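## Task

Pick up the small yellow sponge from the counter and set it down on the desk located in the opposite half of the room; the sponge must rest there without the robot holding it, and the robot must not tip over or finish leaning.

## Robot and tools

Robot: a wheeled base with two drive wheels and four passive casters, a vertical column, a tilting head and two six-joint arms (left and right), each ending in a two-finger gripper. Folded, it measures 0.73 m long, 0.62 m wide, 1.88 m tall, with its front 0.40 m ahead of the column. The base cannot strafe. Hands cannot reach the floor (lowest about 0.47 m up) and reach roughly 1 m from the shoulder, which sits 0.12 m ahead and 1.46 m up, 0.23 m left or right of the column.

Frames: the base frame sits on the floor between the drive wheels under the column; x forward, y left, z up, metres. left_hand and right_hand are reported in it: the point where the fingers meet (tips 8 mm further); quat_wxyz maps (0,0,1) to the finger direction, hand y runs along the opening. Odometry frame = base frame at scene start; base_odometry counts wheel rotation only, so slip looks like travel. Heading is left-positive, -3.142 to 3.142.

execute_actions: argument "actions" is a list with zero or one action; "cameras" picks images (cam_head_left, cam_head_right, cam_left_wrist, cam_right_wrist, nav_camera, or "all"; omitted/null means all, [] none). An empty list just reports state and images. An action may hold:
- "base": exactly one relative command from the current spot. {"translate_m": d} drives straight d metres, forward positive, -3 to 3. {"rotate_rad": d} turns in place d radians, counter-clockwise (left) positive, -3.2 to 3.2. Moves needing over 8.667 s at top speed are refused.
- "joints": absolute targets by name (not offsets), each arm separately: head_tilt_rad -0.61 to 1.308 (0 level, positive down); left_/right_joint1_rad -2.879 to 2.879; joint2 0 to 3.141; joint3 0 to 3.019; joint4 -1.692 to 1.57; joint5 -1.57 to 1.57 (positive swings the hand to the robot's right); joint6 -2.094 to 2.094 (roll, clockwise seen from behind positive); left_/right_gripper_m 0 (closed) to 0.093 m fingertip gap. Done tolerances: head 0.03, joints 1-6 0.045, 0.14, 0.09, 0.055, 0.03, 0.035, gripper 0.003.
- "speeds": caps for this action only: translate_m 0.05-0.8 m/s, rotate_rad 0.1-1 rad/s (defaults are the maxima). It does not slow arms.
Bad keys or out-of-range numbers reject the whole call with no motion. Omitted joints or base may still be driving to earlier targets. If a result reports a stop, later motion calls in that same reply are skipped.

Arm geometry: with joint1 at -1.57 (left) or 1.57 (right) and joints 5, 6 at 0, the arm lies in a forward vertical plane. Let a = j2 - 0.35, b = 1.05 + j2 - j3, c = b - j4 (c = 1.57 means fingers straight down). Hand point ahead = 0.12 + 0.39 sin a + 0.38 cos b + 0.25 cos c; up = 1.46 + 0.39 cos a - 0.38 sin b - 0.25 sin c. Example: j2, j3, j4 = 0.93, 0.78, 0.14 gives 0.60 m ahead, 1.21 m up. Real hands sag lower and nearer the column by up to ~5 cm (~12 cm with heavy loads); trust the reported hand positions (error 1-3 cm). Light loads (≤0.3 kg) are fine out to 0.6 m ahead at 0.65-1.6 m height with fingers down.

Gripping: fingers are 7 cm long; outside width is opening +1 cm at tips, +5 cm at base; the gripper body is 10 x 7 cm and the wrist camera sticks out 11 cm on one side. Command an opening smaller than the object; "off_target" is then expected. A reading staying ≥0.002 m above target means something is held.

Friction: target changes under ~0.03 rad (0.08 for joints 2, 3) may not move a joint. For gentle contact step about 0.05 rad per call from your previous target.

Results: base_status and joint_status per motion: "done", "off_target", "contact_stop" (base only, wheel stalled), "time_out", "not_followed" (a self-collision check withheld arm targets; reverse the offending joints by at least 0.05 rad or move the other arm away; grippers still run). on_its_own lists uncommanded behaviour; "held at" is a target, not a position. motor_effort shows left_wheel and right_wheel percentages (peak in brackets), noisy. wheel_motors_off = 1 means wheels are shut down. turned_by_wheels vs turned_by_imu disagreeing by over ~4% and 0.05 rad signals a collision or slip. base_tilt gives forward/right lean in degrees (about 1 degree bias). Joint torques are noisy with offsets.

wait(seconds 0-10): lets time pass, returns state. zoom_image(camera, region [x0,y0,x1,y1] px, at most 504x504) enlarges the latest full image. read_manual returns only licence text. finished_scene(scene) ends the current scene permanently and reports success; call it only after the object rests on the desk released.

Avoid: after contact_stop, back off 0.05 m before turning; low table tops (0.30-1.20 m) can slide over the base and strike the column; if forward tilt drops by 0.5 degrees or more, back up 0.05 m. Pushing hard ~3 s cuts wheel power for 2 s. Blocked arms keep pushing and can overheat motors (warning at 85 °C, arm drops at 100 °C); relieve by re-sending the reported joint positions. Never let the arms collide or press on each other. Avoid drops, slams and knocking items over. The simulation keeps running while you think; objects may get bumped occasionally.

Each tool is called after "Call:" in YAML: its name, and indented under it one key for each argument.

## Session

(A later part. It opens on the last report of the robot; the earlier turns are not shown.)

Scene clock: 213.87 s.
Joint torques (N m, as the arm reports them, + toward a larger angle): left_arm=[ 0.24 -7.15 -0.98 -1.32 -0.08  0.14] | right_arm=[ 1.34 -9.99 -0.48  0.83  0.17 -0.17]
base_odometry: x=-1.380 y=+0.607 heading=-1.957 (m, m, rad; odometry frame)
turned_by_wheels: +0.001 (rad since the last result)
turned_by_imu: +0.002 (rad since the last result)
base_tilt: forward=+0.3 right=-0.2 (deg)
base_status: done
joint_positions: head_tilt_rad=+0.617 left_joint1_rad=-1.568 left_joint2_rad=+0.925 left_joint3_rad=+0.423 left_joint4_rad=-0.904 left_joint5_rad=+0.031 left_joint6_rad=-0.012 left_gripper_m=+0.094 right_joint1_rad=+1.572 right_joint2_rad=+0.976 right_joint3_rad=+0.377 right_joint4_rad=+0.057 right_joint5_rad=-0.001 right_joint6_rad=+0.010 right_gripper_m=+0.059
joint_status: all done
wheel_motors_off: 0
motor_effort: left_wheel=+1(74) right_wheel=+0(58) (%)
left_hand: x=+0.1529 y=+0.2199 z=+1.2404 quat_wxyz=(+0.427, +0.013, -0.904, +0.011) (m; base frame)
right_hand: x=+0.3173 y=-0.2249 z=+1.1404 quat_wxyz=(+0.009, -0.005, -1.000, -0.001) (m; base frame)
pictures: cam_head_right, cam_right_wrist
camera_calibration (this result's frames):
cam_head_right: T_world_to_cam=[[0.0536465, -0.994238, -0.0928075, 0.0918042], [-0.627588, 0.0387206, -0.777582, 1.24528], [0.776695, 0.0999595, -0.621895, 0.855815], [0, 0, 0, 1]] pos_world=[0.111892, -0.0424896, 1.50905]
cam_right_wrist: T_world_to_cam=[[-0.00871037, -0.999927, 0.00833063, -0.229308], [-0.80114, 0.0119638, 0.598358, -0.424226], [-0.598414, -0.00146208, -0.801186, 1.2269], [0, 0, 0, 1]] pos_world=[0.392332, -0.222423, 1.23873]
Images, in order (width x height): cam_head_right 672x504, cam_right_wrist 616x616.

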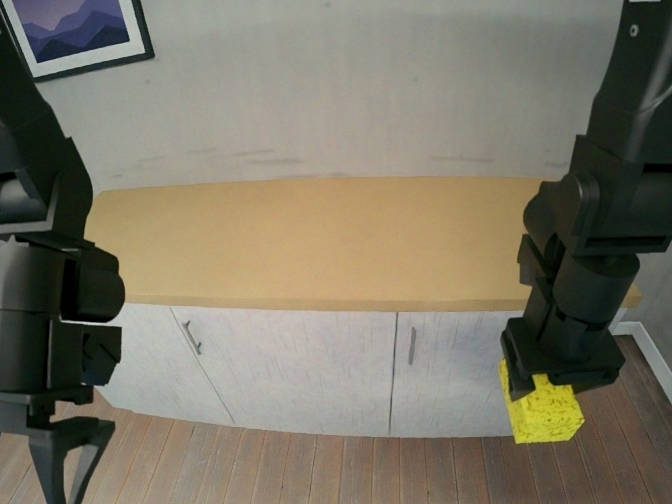

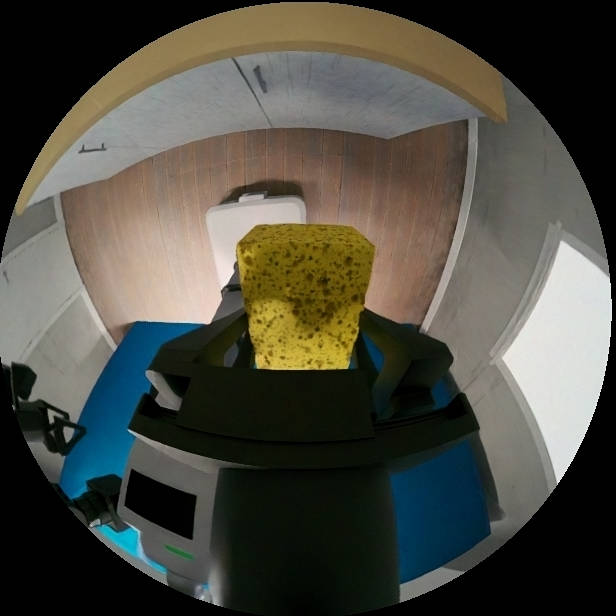

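Call:
execute_actions:
  actions:
    - {"base": {"rotate_rad": 1.543}}
  cameras: ["cam_head_left", "nav_camera"]

Call:
execute_actions:
  actions:
    - {"base": {"translate_m": 1.6}, "joints": {"head_tilt_rad": 0.9}}
  cameras: ["cam_head_left", "cam_head_right", "nav_camera"]

Scene clock: 245.03 s.
Joint torques (N m, as the arm reports them, + toward a larger angle): left_arm=[ 0.89 -7.29 -0.97 -1.28 -0.1   0.16] | right_arm=[  1.4  -10.08  -0.75   0.85   0.17  -0.16]
base_odometry: x=-1.380 y=+0.607 heading=-0.415 (m, m, rad; odometry frame)
turned_by_wheels: +1.542 (rad since the last result)
turned_by_imu: +1.537 (rad since the last result)
base_tilt: forward=+0.3 right=+0.1 (deg)
base_status: done
joint_positions: head_tilt_rad=+0.617 left_joint1_rad=-1.568 left_joint2_rad=+0.925 left_joint3_rad=+0.423 left_joint4_rad=-0.904 left_joint5_rad=+0.031 left_joint6_rad=-0.012 left_gripper_m=+0.094 right_joint1_rad=+1.572 right_joint2_rad=+0.976 right_joint3_rad=+0.380 right_joint4_rad=+0.057 right_joint5_rad=-0.001 right_joint6_rad=+0.010 right_gripper_m=+0.059
joint_status: not commanded
wheel_motors_off: 0
motor_effort: left_wheel=-7(52) right_wheel=+7(58) (%)
left_hand: x=+0.1529 y=+0.2199 z=+1.2404 quat_wxyz=(+0.427, +0.013, -0.904, +0.011) (m; base frame)
right_hand: x=+0.3192 y=-0.2249 z=+1.1403 quat_wxyz=(+0.008, -0.005, -1.000, -0.001) (m; base frame)
pictures: cam_head_left, nav_camera
camera_calibration (this result's frames):
cam_head_left: T_world_to_cam=[[0.0449488, -0.993275, -0.106701, 0.215028], [-0.638192, 0.0536222, -0.768007, 1.22709], [0.768564, 0.102617, -0.63149, 0.86181], [0, 0, 0, 1]] pos_world=[0.111099, 0.059346, 1.50958]
Images, in order (width x height): cam_head_left 672x504, nav_camera 672x504.

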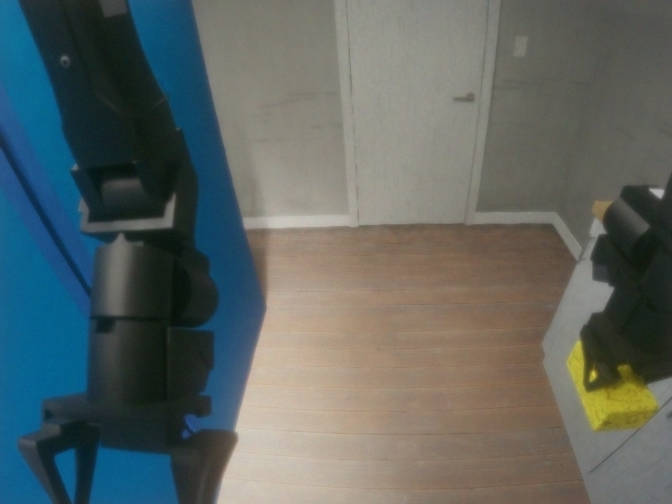

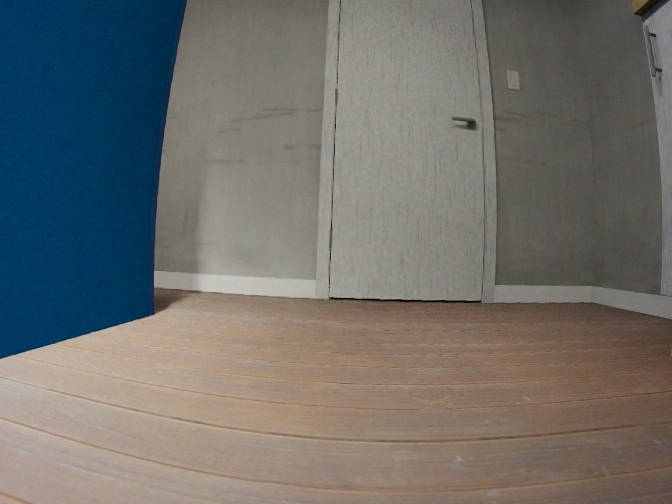

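Scene clock: 248.97 s.
Joint torques (N m, as the arm reports them, + toward a larger angle): left_arm=[ 0.38 -7.61 -1.14 -1.29 -0.09  0.11] | right_arm=[ 1.38 -9.7  -0.71  0.81  0.17 -0.16]
base_odometry: x=+0.084 y=-0.039 heading=-0.415 (m, m, rad; odometry frame)
turned_by_wheels: +0.000 (rad since the last result)
turned_by_imu: +0.000 (rad since the last result)
base_tilt: forward=+0.4 right=+0.1 (deg)
base_status: done
joint_positions: head_tilt_rad=+0.902 left_joint1_rad=-1.568 left_joint2_rad=+0.925 left_joint3_rad=+0.427 left_joint4_rad=-0.904 left_joint5_rad=+0.031 left_joint6_rad=-0.012 left_gripper_m=+0.094 right_joint1_rad=+1.572 right_joint2_rad=+0.972 right_joint3_rad=+0.381 right_joint4_rad=+0.057 right_joint5_rad=-0.001 right_joint6_rad=+0.010 right_gripper_m=+0.059
joint_status: all done
wheel_motors_off: 0
motor_effort: left_wheel=+0(59) right_wheel=-1(68) (%)
left_hand: x=+0.1549 y=+0.2199 z=+1.2398 quat_wxyz=(+0.425, +0.013, -0.905, +0.011) (m; base frame)
right_hand: x=+0.3209 y=-0.2249 z=+1.1411 quat_wxyz=(+0.005, -0.005, -1.000, -0.001) (m; base frame)
pictures: cam_head_left, cam_head_right, nav_camera
camera_calibration (this result's frames):
cam_head_left: T_world_to_cam=[[0.0131772, -0.993275, -0.11503, 0.229443], [-0.828178, 0.0536222, -0.557894, 0.913015], [0.56031, 0.102617, -0.821902, 1.16546], [0, 0, 0, 1]] pos_world=[0.100099, 0.059346, 1.49365]
cam_head_right: T_world_to_cam=[[0.0254266, -0.994238, -0.104138, 0.110664], [-0.82069, 0.0387206, -0.570061, 0.935354], [0.570808, 0.0999595, -0.814976, 1.16345], [0, 0, 0, 1]] pos_world=[0.100712, -0.0424896, 1.49292]
Images, in order (width x height): cam_head_left 672x504, cam_head_right 672x504, nav_camera 672x504.

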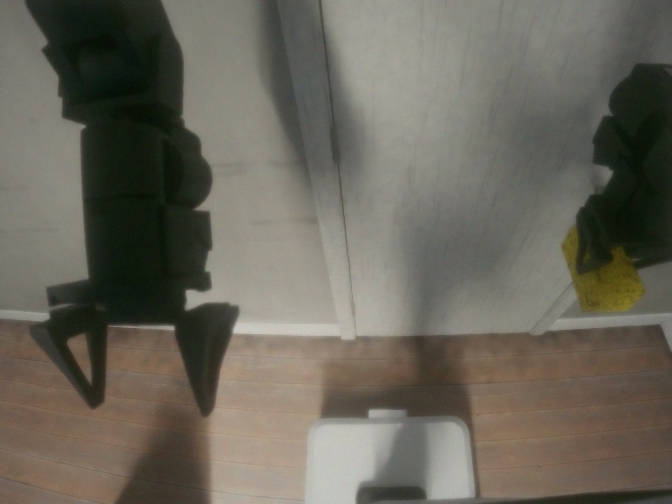

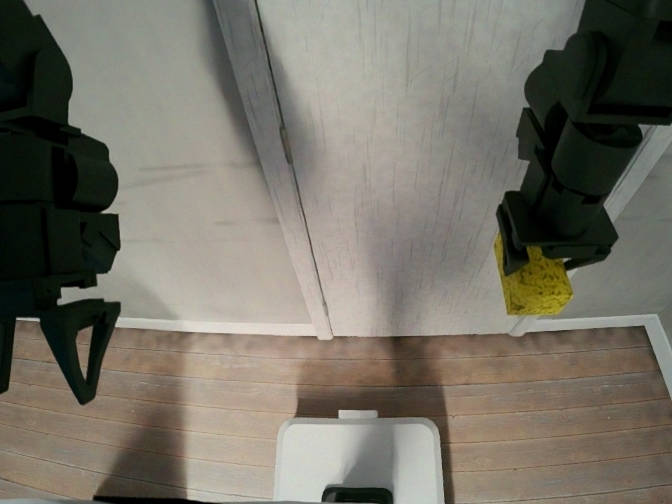

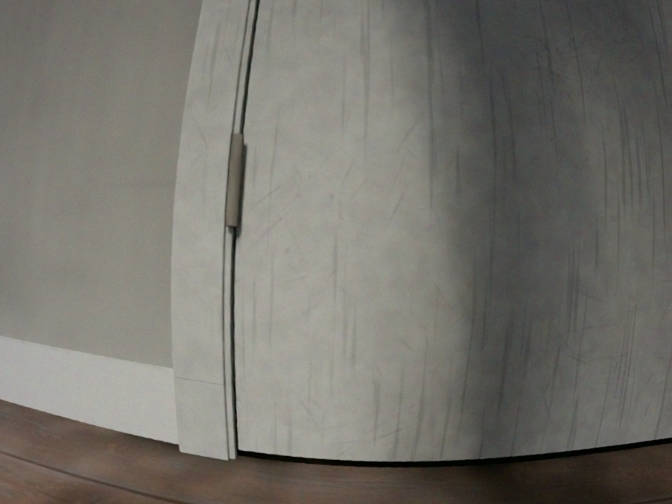

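Call:
execute_actions:
  actions:
    - {"base": {"translate_m": 0.1}}
  cameras: []

Call:
execute_actions:
  actions:
    - {"base": {"rotate_rad": 1.32}}
  cameras: ["cam_head_left", "cam_head_right", "nav_camera"]

Scene clock: 263.93 s.
Joint torques (N m, as the arm reports them, + toward a larger angle): left_arm=[ 0.73 -7.16 -1.36 -1.3  -0.1   0.15] | right_arm=[ 1.39 -9.48 -0.92  0.82  0.17 -0.17]
base_odometry: x=+0.176 y=-0.079 heading=-0.415 (m, m, rad; odometry frame)
turned_by_wheels: +0.000 (rad since the last result)
turned_by_imu: +0.001 (rad since the last result)
base_tilt: forward=+0.4 right=-0.1 (deg)
base_status: done
joint_positions: head_tilt_rad=+0.902 left_joint1_rad=-1.568 left_joint2_rad=+0.925 left_joint3_rad=+0.429 left_joint4_rad=-0.904 left_joint5_rad=+0.031 left_joint6_rad=-0.012 left_gripper_m=+0.094 right_joint1_rad=+1.572 right_joint2_rad=+0.971 right_joint3_rad=+0.383 right_joint4_rad=+0.057 right_joint5_rad=-0.001 right_joint6_rad=+0.010 right_gripper_m=+0.059
joint_status: not commanded
wheel_motors_off: 0
motor_effort: left_wheel=+0(39) right_wheel=-1(39) (%)
left_hand: x=+0.1563 y=+0.2199 z=+1.2393 quat_wxyz=(+0.424, +0.013, -0.905, +0.011) (m; base frame)
right_hand: x=+0.3226 y=-0.2249 z=+1.1412 quat_wxyz=(+0.004, -0.005, -1.000, -0.001) (m; base frame)
pictures: none
No camera images: the call's "cameras" was empty. Leave "cameras" out to get every camera's image.

Scene clock: 266.83 s.
Joint torques (N m, as the arm reports them, + toward a larger angle): left_arm=[ 0.06 -7.58 -1.28 -1.37 -0.09  0.17] | right_arm=[ 1.37 -9.75 -0.88  0.85  0.17 -0.16]
base_odometry: x=+0.176 y=-0.079 heading=+0.904 (m, m, rad; odometry frame)
turned_by_wheels: +1.319 (rad since the last result)
turned_by_imu: +1.314 (rad since the last result)
base_tilt: forward=+0.4 right=+0.0 (deg)
base_status: done
joint_positions: head_tilt_rad=+0.902 left_joint1_rad=-1.568 left_joint2_rad=+0.925 left_joint3_rad=+0.429 left_joint4_rad=-0.904 left_joint5_rad=+0.031 left_joint6_rad=-0.012 left_gripper_m=+0.094 right_joint1_rad=+1.572 right_joint2_rad=+0.971 right_joint3_rad=+0.383 right_joint4_rad=+0.057 right_joint5_rad=-0.001 right_joint6_rad=+0.010 right_gripper_m=+0.059
joint_status: not commanded
wheel_motors_off: 0
motor_effort: left_wheel=-7(58) right_wheel=+6(55) (%)
left_hand: x=+0.1563 y=+0.2199 z=+1.2393 quat_wxyz=(+0.424, +0.013, -0.905, +0.011) (m; base frame)
right_hand: x=+0.3223 y=-0.2249 z=+1.1412 quat_wxyz=(+0.004, -0.005, -1.000, -0.001) (m; base frame)
pictures: cam_head_left, cam_head_right, nav_camera
camera_calibration (this result's frames):
cam_head_left: T_world_to_cam=[[0.0131516, -0.993275, -0.115033, 0.229448], [-0.828303, 0.0536222, -0.557709, 0.912736], [0.560126, 0.102617, -0.822027, 1.16566], [0, 0, 0, 1]] pos_world=[0.100088, 0.059346, 1.49364]
cam_head_right: T_world_to_cam=[[0.0254034, -0.994238, -0.104143, 0.110674], [-0.820817, 0.0387206, -0.569878, 0.935078], [0.570626, 0.0999595, -0.815103, 1.16366], [0, 0, 0, 1]] pos_world=[0.100701, -0.0424896, 1.49291]
Images, in order (width x height): cam_head_left 672x504, cam_head_right 672x504, nav_camera 672x504.

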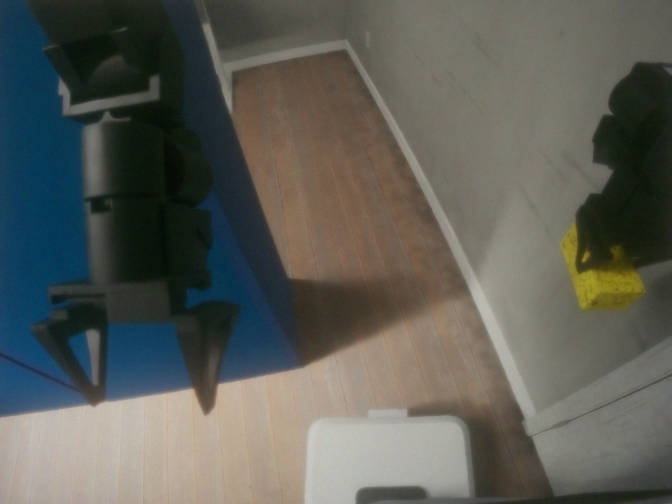

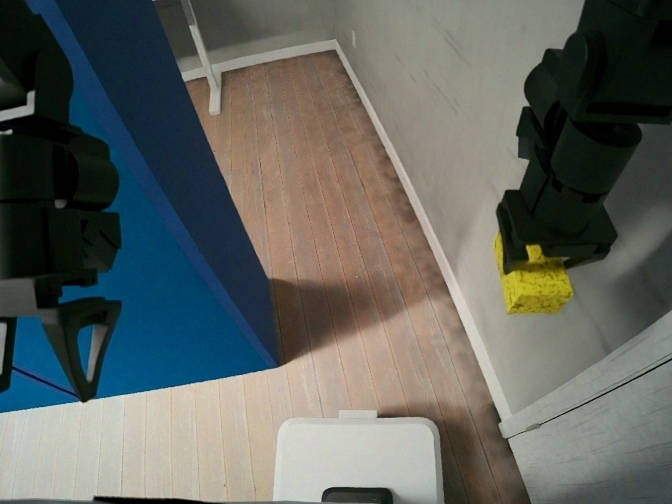

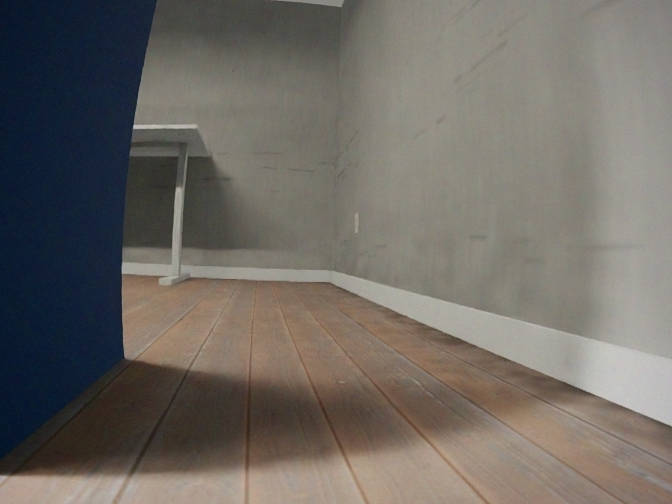

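Call:
execute_actions:
  actions:
    - {"base": {"rotate_rad": -0.12}}
  cameras: []

Call:
execute_actions:
  actions:
    - {"base": {"translate_m": 0.44}, "joints": {"head_tilt_rad": 1.1}, "speeds": {"translate_m": 0.4}}
  cameras: ["cam_head_left", "cam_head_right", "nav_camera", "cam_right_wrist"]

Scene clock: 312.23 s.
Joint torques (N m, as the arm reports them, + toward a larger angle): left_arm=[ 0.4  -7.04 -1.3  -1.19 -0.09  0.15] | right_arm=[ 1.41 -9.81 -0.86  0.85  0.17 -0.17]
base_odometry: x=+0.176 y=-0.079 heading=+0.785 (m, m, rad; odometry frame)
turned_by_wheels: -0.119 (rad since the last result)
turned_by_imu: -0.118 (rad since the last result)
base_tilt: forward=+0.5 right=+0.0 (deg)
base_status: done
joint_positions: head_tilt_rad=+0.902 left_joint1_rad=-1.568 left_joint2_rad=+0.925 left_joint3_rad=+0.429 left_joint4_rad=-0.904 left_joint5_rad=+0.031 left_joint6_rad=-0.012 left_gripper_m=+0.094 right_joint1_rad=+1.572 right_joint2_rad=+0.971 right_joint3_rad=+0.383 right_joint4_rad=+0.057 right_joint5_rad=-0.001 right_joint6_rad=+0.010 right_gripper_m=+0.059
joint_status: not commanded
wheel_motors_off: 0
motor_effort: left_wheel=+7(26) right_wheel=-7(28) (%)
left_hand: x=+0.1563 y=+0.2199 z=+1.2393 quat_wxyz=(+0.424, +0.013, -0.905, +0.011) (m; base frame)
right_hand: x=+0.3223 y=-0.2249 z=+1.1412 quat_wxyz=(+0.004, -0.005, -1.000, -0.001) (m; base frame)
pictures: none
No camera images: the call's "cameras" was empty. Leave "cameras" out to get every camera's image.

Scene clock: 314.53 s.
Joint torques (N m, as the arm reports them, + toward a larger angle): left_arm=[ 0.21 -7.21 -1.27 -1.31 -0.08  0.12] | right_arm=[ 1.41 -9.43 -0.8   0.86  0.17 -0.16]
base_odometry: x=+0.487 y=+0.232 heading=+0.786 (m, m, rad; odometry frame)
turned_by_wheels: +0.001 (rad since the last result)
turned_by_imu: +0.002 (rad since the last result)
base_tilt: forward=+0.2 right=-0.1 (deg)
base_status: done
joint_positions: head_tilt_rad=+1.100 left_joint1_rad=-1.568 left_joint2_rad=+0.925 left_joint3_rad=+0.427 left_joint4_rad=-0.904 left_joint5_rad=+0.031 left_joint6_rad=-0.012 left_gripper_m=+0.094 right_joint1_rad=+1.572 right_joint2_rad=+0.970 right_joint3_rad=+0.382 right_joint4_rad=+0.057 right_joint5_rad=-0.001 right_joint6_rad=+0.010 right_gripper_m=+0.059
joint_status: all done
wheel_motors_off: 0
motor_effort: left_wheel=+2(74) right_wheel=-1(57) (%)
left_hand: x=+0.1553 y=+0.2199 z=+1.2396 quat_wxyz=(+0.425, +0.013, -0.905, +0.011) (m; base frame)
right_hand: x=+0.3220 y=-0.2249 z=+1.1414 quat_wxyz=(+0.004, -0.005, -1.000, -0.001) (m; base frame)
pictures: cam_head_left, cam_head_right, cam_right_wrist, nav_camera
camera_calibration (this result's frames):
cam_head_left: T_world_to_cam=[[-0.00969273, -0.993275, -0.115376, 0.231119], [-0.92169, 0.0536222, -0.384203, 0.650206], [0.387806, 0.102617, -0.916011, 1.31901], [0, 0, 0, 1]] pos_world=[0.0900094, 0.059346, 1.48471]
cam_head_right: T_world_to_cam=[[0.00445893, -0.994238, -0.107104, 0.11628], [-0.916739, 0.0387206, -0.397605, 0.674574], [0.399461, 0.0999595, -0.911284, 1.32034], [0, 0, 0, 1]] pos_world=[0.0904672, -0.0424896, 1.48387]
cam_right_wrist: T_world_to_cam=[[-0.00880598, -0.999927, 0.00823447, -0.229134], [-0.80726, 0.0119685, 0.590075, -0.409643], [-0.59013, -0.00145118, -0.807307, 1.23481], [0, 0, 0, 1]] pos_world=[0.395991, -0.222422, 1.24047]
Images, in order (width x height): cam_head_left 672x504, cam_head_right 672x504, cam_right_wrist 616x616, nav_camera 672x504.

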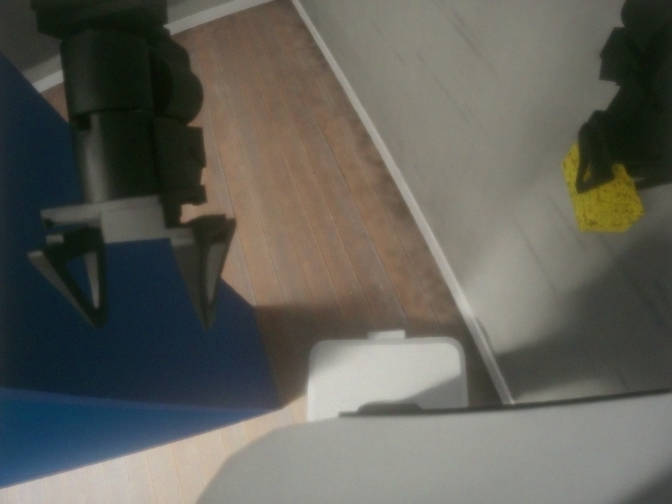

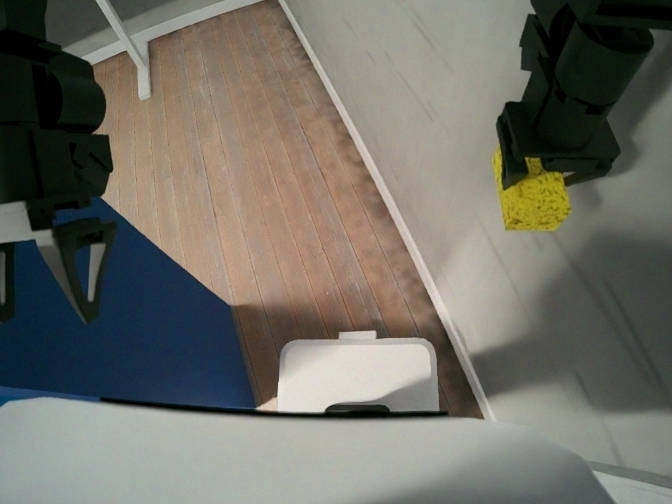

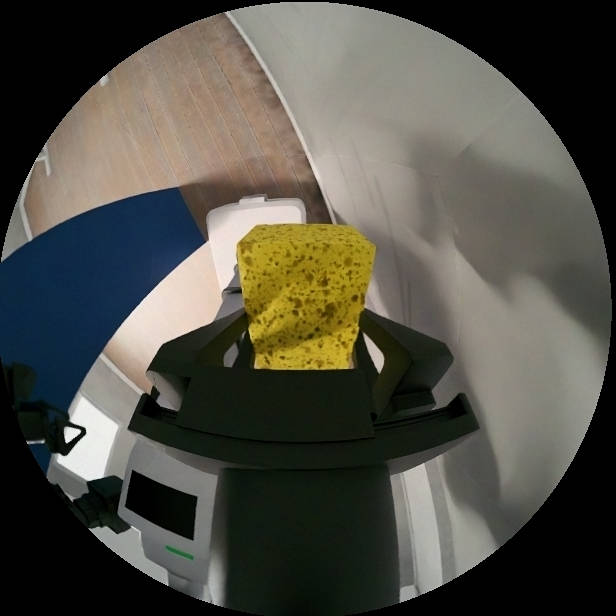

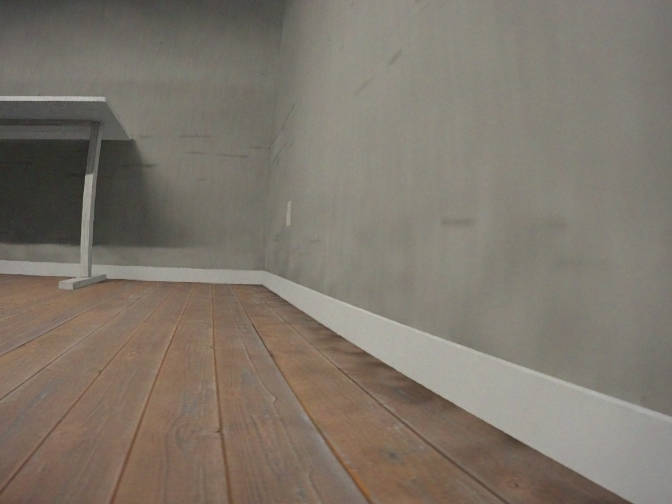

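Call:
execute_actions:
  actions:
    - {"base": {"rotate_rad": 0.31}, "speeds": {"rotate_rad": 0.5}}
  cameras: ["cam_head_left", "cam_head_right", "nav_camera", "cam_right_wrist", "cam_left_wrist"]

Scene clock: 320.13 s.
Joint torques (N m, as the arm reports them, + toward a larger angle): left_arm=[ 0.52 -7.3  -1.2  -1.13 -0.12  0.16] | right_arm=[ 1.35 -9.58 -0.75  0.85  0.17 -0.16]
base_odometry: x=+0.487 y=+0.232 heading=+1.095 (m, m, rad; odometry frame)
turned_by_wheels: +0.308 (rad since the last result)
turned_by_imu: +0.308 (rad since the last result)
base_tilt: forward=+0.4 right=+0.0 (deg)
base_status: done
joint_positions: head_tilt_rad=+1.100 left_joint1_rad=-1.568 left_joint2_rad=+0.925 left_joint3_rad=+0.427 left_joint4_rad=-0.904 left_joint5_rad=+0.031 left_joint6_rad=-0.012 left_gripper_m=+0.094 right_joint1_rad=+1.572 right_joint2_rad=+0.970 right_joint3_rad=+0.382 right_joint4_rad=+0.057 right_joint5_rad=-0.001 right_joint6_rad=+0.010 right_gripper_m=+0.059
joint_status: not commanded
wheel_motors_off: 0
motor_effort: left_wheel=-5(57) right_wheel=+6(41) (%)
left_hand: x=+0.1553 y=+0.2199 z=+1.2396 quat_wxyz=(+0.425, +0.013, -0.905, +0.011) (m; base frame)
right_hand: x=+0.3220 y=-0.2249 z=+1.1414 quat_wxyz=(+0.004, -0.005, -1.000, -0.001) (m; base frame)
pictures: cam_head_left, cam_head_right, cam_left_wrist, cam_right_wrist, nav_camera
camera_calibration (this result's frames):
cam_head_left: T_world_to_cam=[[-0.00969273, -0.993275, -0.115376, 0.231119], [-0.92169, 0.0536222, -0.384203, 0.650207], [0.387806, 0.102617, -0.916011, 1.31901], [0, 0, 0, 1]] pos_world=[0.0900094, 0.059346, 1.48471]
cam_head_right: T_world_to_cam=[[0.00445893, -0.994238, -0.107104, 0.11628], [-0.916739, 0.0387206, -0.397605, 0.674574], [0.399461, 0.0999595, -0.911284, 1.32034], [0, 0, 0, 1]] pos_world=[0.0904672, -0.0424896, 1.48387]
cam_left_wrist: T_world_to_cam=[[0.0264322, -0.99963, 0.00635331, 0.21094], [-0.0705019, 0.00447557, 0.997502, -1.22356], [-0.997161, -0.0268141, -0.0703576, 0.365716], [0, 0, 0, 1]] pos_world=[0.272839, 0.226144, 1.24489]
cam_right_wrist: T_world_to_cam=[[-0.00880598, -0.999927, 0.00823447, -0.229134], [-0.80726, 0.0119685, 0.590075, -0.409643], [-0.59013, -0.00145118, -0.807307, 1.23481], [0, 0, 0, 1]] pos_world=[0.395991, -0.222422, 1.24047]
Images, in order (width x height): cam_head_left 672x504, cam_head_right 672x504, cam_left_wrist 616x616, cam_right_wrist 616x616, nav_camera 672x504.

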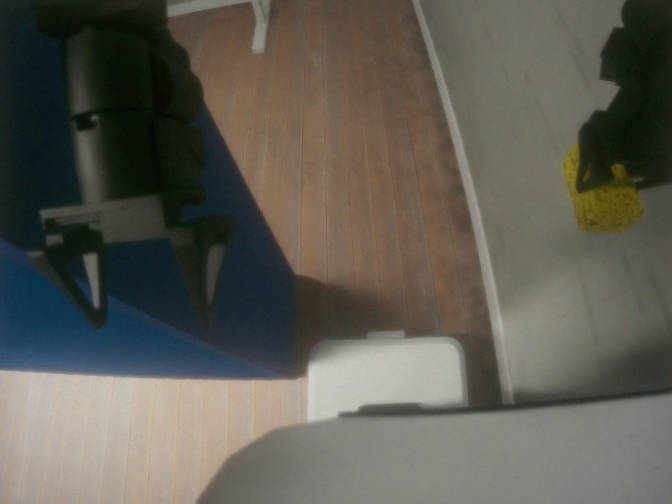

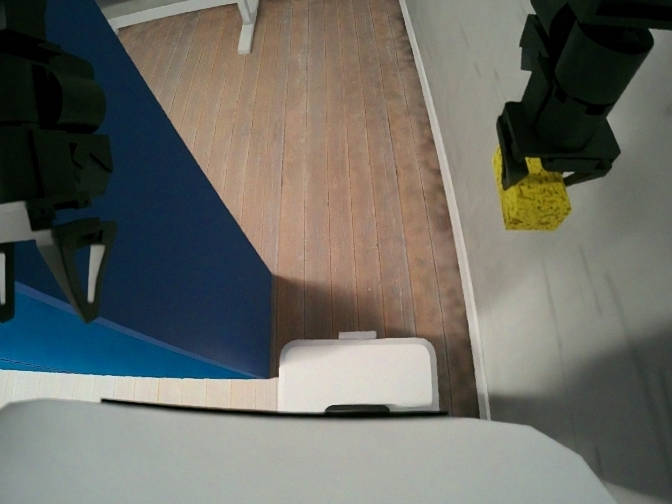

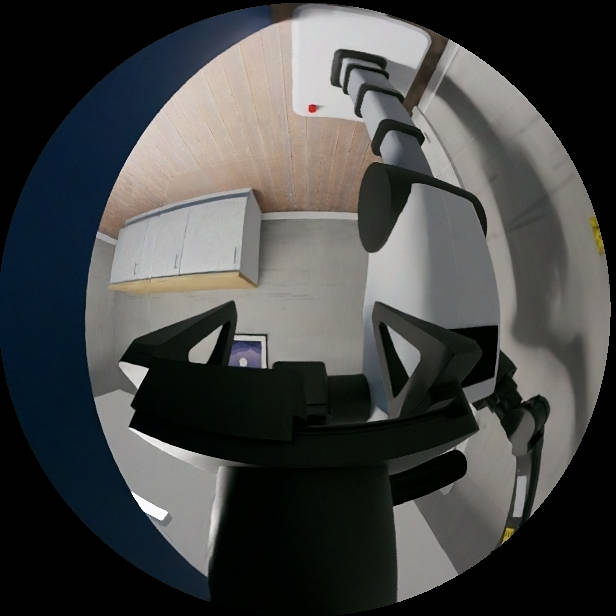

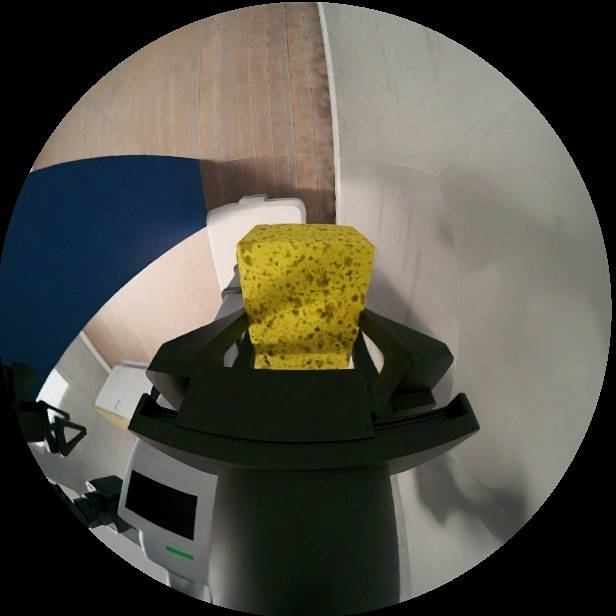

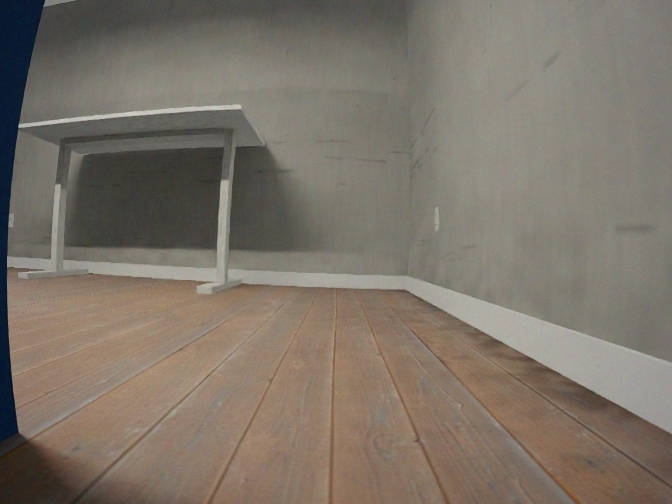

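Call:
execute_actions:
  actions:
    - {"base": {"rotate_rad": -0.04}}
  cameras: []

Call:
execute_actions:
  actions:
    - {"base": {"translate_m": 1.0}, "joints": {"head_tilt_rad": 0.7}, "speeds": {"translate_m": 0.5}}
  cameras: ["cam_head_left", "cam_head_right", "nav_camera", "cam_left_wrist"]

Scene clock: 355.33 s.
Joint torques (N m, as the arm reports them, + toward a larger angle): left_arm=[ 0.42 -7.44 -1.27 -1.19 -0.09  0.14] | right_arm=[ 1.38 -9.6  -0.71  0.84  0.17 -0.16]
base_odometry: x=+0.487 y=+0.232 heading=+1.056 (m, m, rad; odometry frame)
turned_by_wheels: -0.039 (rad since the last result)
turned_by_imu: -0.038 (rad since the last result)
base_tilt: forward=+0.4 right=+0.0 (deg)
base_status: done
joint_positions: head_tilt_rad=+1.100 left_joint1_rad=-1.568 left_joint2_rad=+0.925 left_joint3_rad=+0.427 left_joint4_rad=-0.904 left_joint5_rad=+0.031 left_joint6_rad=-0.012 left_gripper_m=+0.094 right_joint1_rad=+1.572 right_joint2_rad=+0.970 right_joint3_rad=+0.381 right_joint4_rad=+0.057 right_joint5_rad=-0.001 right_joint6_rad=+0.010 right_gripper_m=+0.059
joint_status: not commanded
wheel_motors_off: 0
motor_effort: left_wheel=+4(36) right_wheel=-5(14) (%)
left_hand: x=+0.1553 y=+0.2199 z=+1.2396 quat_wxyz=(+0.425, +0.013, -0.905, +0.011) (m; base frame)
right_hand: x=+0.3215 y=-0.2249 z=+1.1414 quat_wxyz=(+0.004, -0.005, -1.000, -0.001) (m; base frame)
pictures: none
No camera images: the call's "cameras" was empty. Leave "cameras" out to get every camera's image.

Scene clock: 358.70 s.
Joint torques (N m, as the arm reports them, + toward a larger angle): left_arm=[ 0.28 -7.22 -1.25 -1.25 -0.07  0.15] | right_arm=[ 1.41 -9.61 -0.78  0.86  0.16 -0.16]
base_odometry: x=+0.979 y=+1.103 heading=+1.057 (m, m, rad; odometry frame)
turned_by_wheels: +0.001 (rad since the last result)
turned_by_imu: +0.001 (rad since the last result)
base_tilt: forward=+0.4 right=-0.2 (deg)
base_status: done
joint_positions: head_tilt_rad=+0.716 left_joint1_rad=-1.568 left_joint2_rad=+0.925 left_joint3_rad=+0.427 left_joint4_rad=-0.904 left_joint5_rad=+0.031 left_joint6_rad=-0.012 left_gripper_m=+0.094 right_joint1_rad=+1.572 right_joint2_rad=+0.970 right_joint3_rad=+0.381 right_joint4_rad=+0.057 right_joint5_rad=-0.001 right_joint6_rad=+0.010 right_gripper_m=+0.059
joint_status: all done
wheel_motors_off: 0
motor_effort: left_wheel=+2(75) right_wheel=+0(51) (%)
left_hand: x=+0.1553 y=+0.2199 z=+1.2396 quat_wxyz=(+0.425, +0.013, -0.905, +0.011) (m; base frame)
right_hand: x=+0.3218 y=-0.2249 z=+1.1415 quat_wxyz=(+0.004, -0.005, -1.000, -0.001) (m; base frame)
pictures: cam_head_left, cam_head_right, cam_left_wrist, nav_camera
camera_calibration (this result's frames):
cam_head_left: T_world_to_cam=[[0.0341865, -0.993275, -0.11062, 0.221601], [-0.710951, 0.0536222, -0.701195, 1.12784], [0.70241, 0.102617, -0.704336, 0.9773], [0, 0, 0, 1]] pos_world=[0.107794, 0.059346, 1.50369]
cam_head_right: T_world_to_cam=[[0.0442145, -0.994238, -0.0976538, 0.0997391], [-0.701344, 0.0387206, -0.71177, 1.14762], [0.71145, 0.0999595, -0.695591, 0.972569], [0, 0, 0, 1]] pos_world=[0.108532, -0.0424896, 1.50309]
cam_left_wrist: T_world_to_cam=[[0.0264322, -0.99963, 0.00635331, 0.21094], [-0.0705019, 0.00447557, 0.997502, -1.22356], [-0.997161, -0.0268141, -0.0703576, 0.365716], [0, 0, 0, 1]] pos_world=[0.272839, 0.226144, 1.24489]
Images, in order (width x height): cam_head_left 672x504, cam_head_right 672x504, cam_left_wrist 616x616, nav_camera 672x504.

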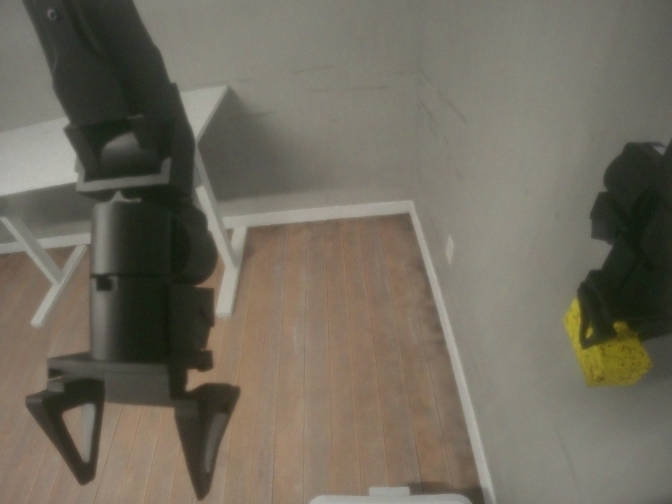

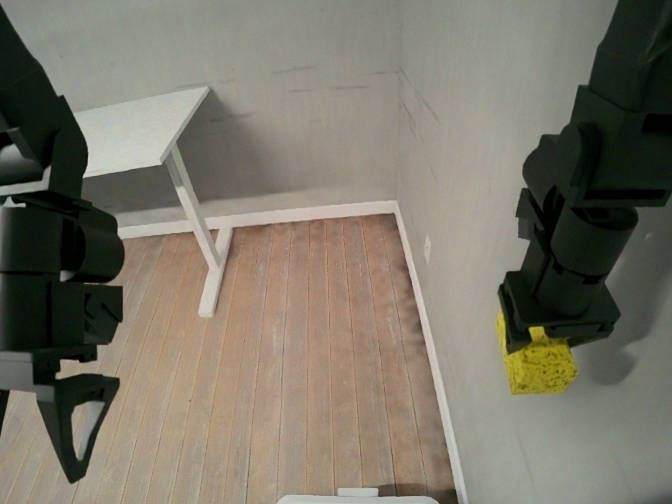

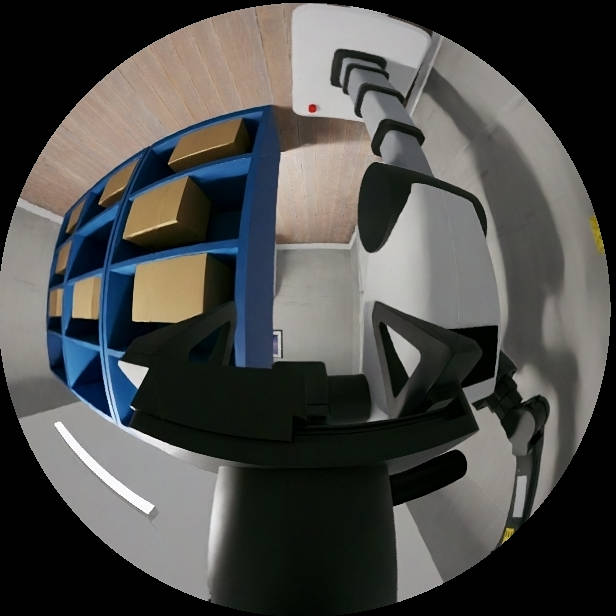

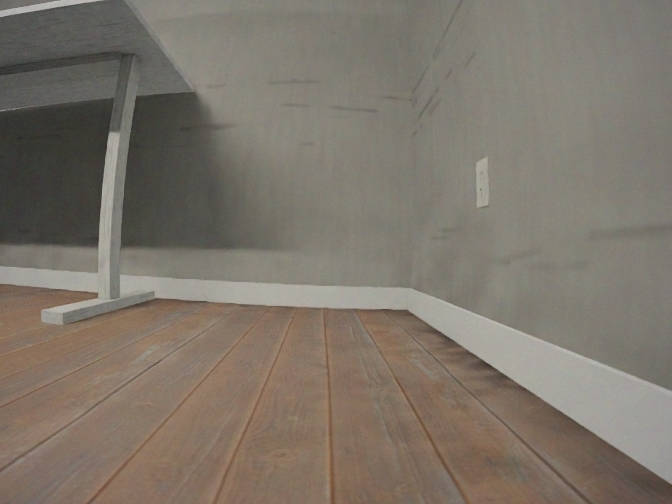

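Call:
execute_actions:
  actions:
    - {"base": {"rotate_rad": 0.5}}
  cameras: []

Call:
execute_actions:
  actions:
    - {"base": {"translate_m": 0.4}}
  cameras: []

Call:
execute_actions:
  actions:
    - {"base": {"rotate_rad": 0.45}}
  cameras: ["cam_head_left", "cam_head_right", "nav_camera"]

Scene clock: 394.10 s.
Joint torques (N m, as the arm reports them, + toward a larger angle): left_arm=[ 0.55 -7.49 -1.18 -1.27 -0.07  0.14] | right_arm=[ 1.41 -9.58 -0.77  0.85  0.17 -0.17]
base_odometry: x=+0.979 y=+1.103 heading=+1.556 (m, m, rad; odometry frame)
turned_by_wheels: +0.499 (rad since the last result)
turned_by_imu: +0.497 (rad since the last result)
base_tilt: forward=+0.3 right=-0.1 (deg)
base_status: done
joint_positions: head_tilt_rad=+0.716 left_joint1_rad=-1.568 left_joint2_rad=+0.925 left_joint3_rad=+0.427 left_joint4_rad=-0.904 left_joint5_rad=+0.031 left_joint6_rad=-0.012 left_gripper_m=+0.094 right_joint1_rad=+1.572 right_joint2_rad=+0.970 right_joint3_rad=+0.381 right_joint4_rad=+0.057 right_joint5_rad=-0.001 right_joint6_rad=+0.010 right_gripper_m=+0.059
joint_status: not commanded
wheel_motors_off: 0
motor_effort: left_wheel=-7(58) right_wheel=+8(39) (%)
left_hand: x=+0.1553 y=+0.2199 z=+1.2396 quat_wxyz=(+0.425, +0.013, -0.905, +0.011) (m; base frame)
right_hand: x=+0.3218 y=-0.2249 z=+1.1415 quat_wxyz=(+0.004, -0.005, -1.000, -0.001) (m; base frame)
pictures: none
No camera images: the call's "cameras" was empty. Leave "cameras" out to get every camera's image.

Scene clock: 396.27 s.
Joint torques (N m, as the arm reports them, + toward a larger angle): left_arm=[ 0.13 -7.6  -1.3  -1.31 -0.06  0.12] | right_arm=[ 1.34 -9.46 -0.82  0.85  0.17 -0.16]
base_odometry: x=+0.985 y=+1.503 heading=+1.556 (m, m, rad; odometry frame)
turned_by_wheels: +0.000 (rad since the last result)
turned_by_imu: +0.001 (rad since the last result)
base_tilt: forward=+0.4 right=+0.0 (deg)
base_status: done
joint_positions: head_tilt_rad=+0.716 left_joint1_rad=-1.568 left_joint2_rad=+0.924 left_joint3_rad=+0.427 left_joint4_rad=-0.904 left_joint5_rad=+0.031 left_joint6_rad=-0.012 left_gripper_m=+0.094 right_joint1_rad=+1.572 right_joint2_rad=+0.969 right_joint3_rad=+0.382 right_joint4_rad=+0.057 right_joint5_rad=-0.001 right_joint6_rad=+0.010 right_gripper_m=+0.059
joint_status: not commanded
wheel_motors_off: 0
motor_effort: left_wheel=+0(58) right_wheel=+0(69) (%)
left_hand: x=+0.1554 y=+0.2199 z=+1.2397 quat_wxyz=(+0.425, +0.013, -0.905, +0.011) (m; base frame)
right_hand: x=+0.3224 y=-0.2249 z=+1.1417 quat_wxyz=(+0.003, -0.005, -1.000, -0.001) (m; base frame)
pictures: none
No camera images: the call's "cameras" was empty. Leave "cameras" out to get every camera's image.

Scene clock: 398.20 s.
Joint torques (N m, as the arm reports them, + toward a larger angle): left_arm=[ 0.6  -7.6  -1.19 -1.28 -0.07  0.13] | right_arm=[ 1.36 -9.48 -0.76  0.84  0.17 -0.16]
base_odometry: x=+0.985 y=+1.503 heading=+2.005 (m, m, rad; odometry frame)
turned_by_wheels: +0.449 (rad since the last result)
turned_by_imu: +0.445 (rad since the last result)
base_tilt: forward=+0.4 right=+0.1 (deg)
base_status: done
joint_positions: head_tilt_rad=+0.716 left_joint1_rad=-1.568 left_joint2_rad=+0.924 left_joint3_rad=+0.427 left_joint4_rad=-0.904 left_joint5_rad=+0.031 left_joint6_rad=-0.012 left_gripper_m=+0.094 right_joint1_rad=+1.572 right_joint2_rad=+0.969 right_joint3_rad=+0.382 right_joint4_rad=+0.057 right_joint5_rad=-0.001 right_joint6_rad=+0.010 right_gripper_m=+0.059
joint_status: not commanded
wheel_motors_off: 0
motor_effort: left_wheel=-7(57) right_wheel=+6(53) (%)
left_hand: x=+0.1554 y=+0.2199 z=+1.2397 quat_wxyz=(+0.425, +0.013, -0.905, +0.011) (m; base frame)
right_hand: x=+0.3224 y=-0.2249 z=+1.1417 quat_wxyz=(+0.003, -0.005, -1.000, -0.001) (m; base frame)
pictures: cam_head_left, cam_head_right, nav_camera
camera_calibration (this result's frames):
cam_head_left: T_world_to_cam=[[0.034223, -0.993275, -0.110609, 0.221582], [-0.710719, 0.0536222, -0.701429, 1.12819], [0.702643, 0.102617, -0.704104, 0.976932], [0, 0, 0, 1]] pos_world=[0.107806, 0.059346, 1.50371]
cam_head_right: T_world_to_cam=[[0.0442467, -0.994238, -0.0976392, 0.099715], [-0.70111, 0.0387206, -0.712001, 1.14796], [0.711679, 0.0999595, -0.695356, 0.972197], [0, 0, 0, 1]] pos_world=[0.108544, -0.0424896, 1.50311]
Images, in order (width x height): cam_head_left 672x504, cam_head_right 672x504, nav_camera 672x504.

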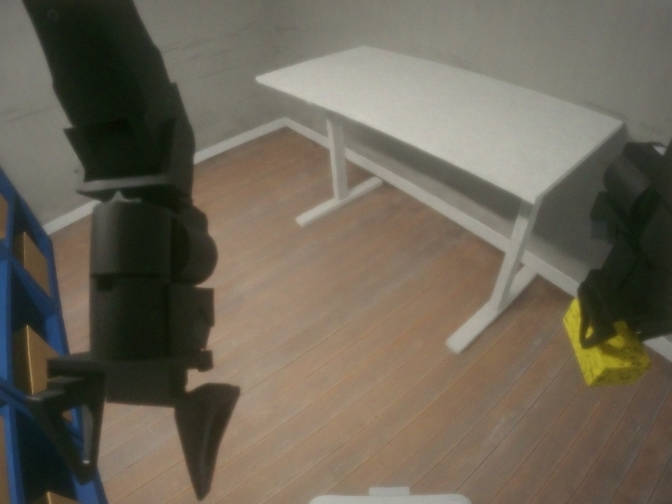

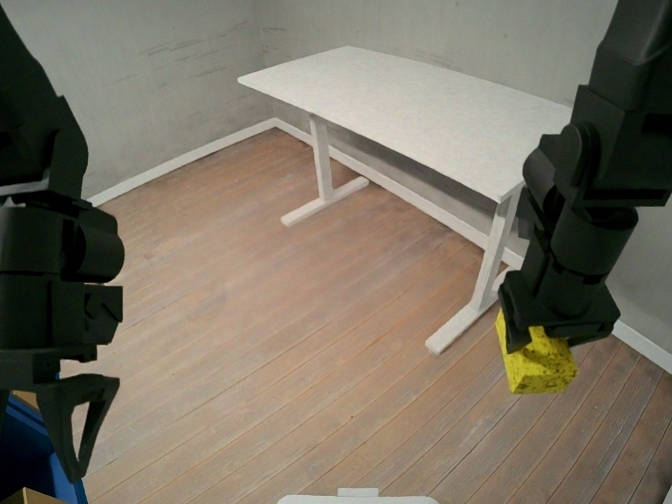

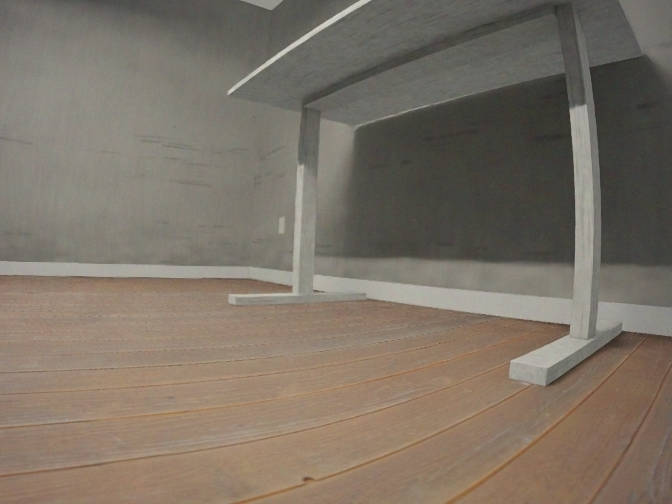

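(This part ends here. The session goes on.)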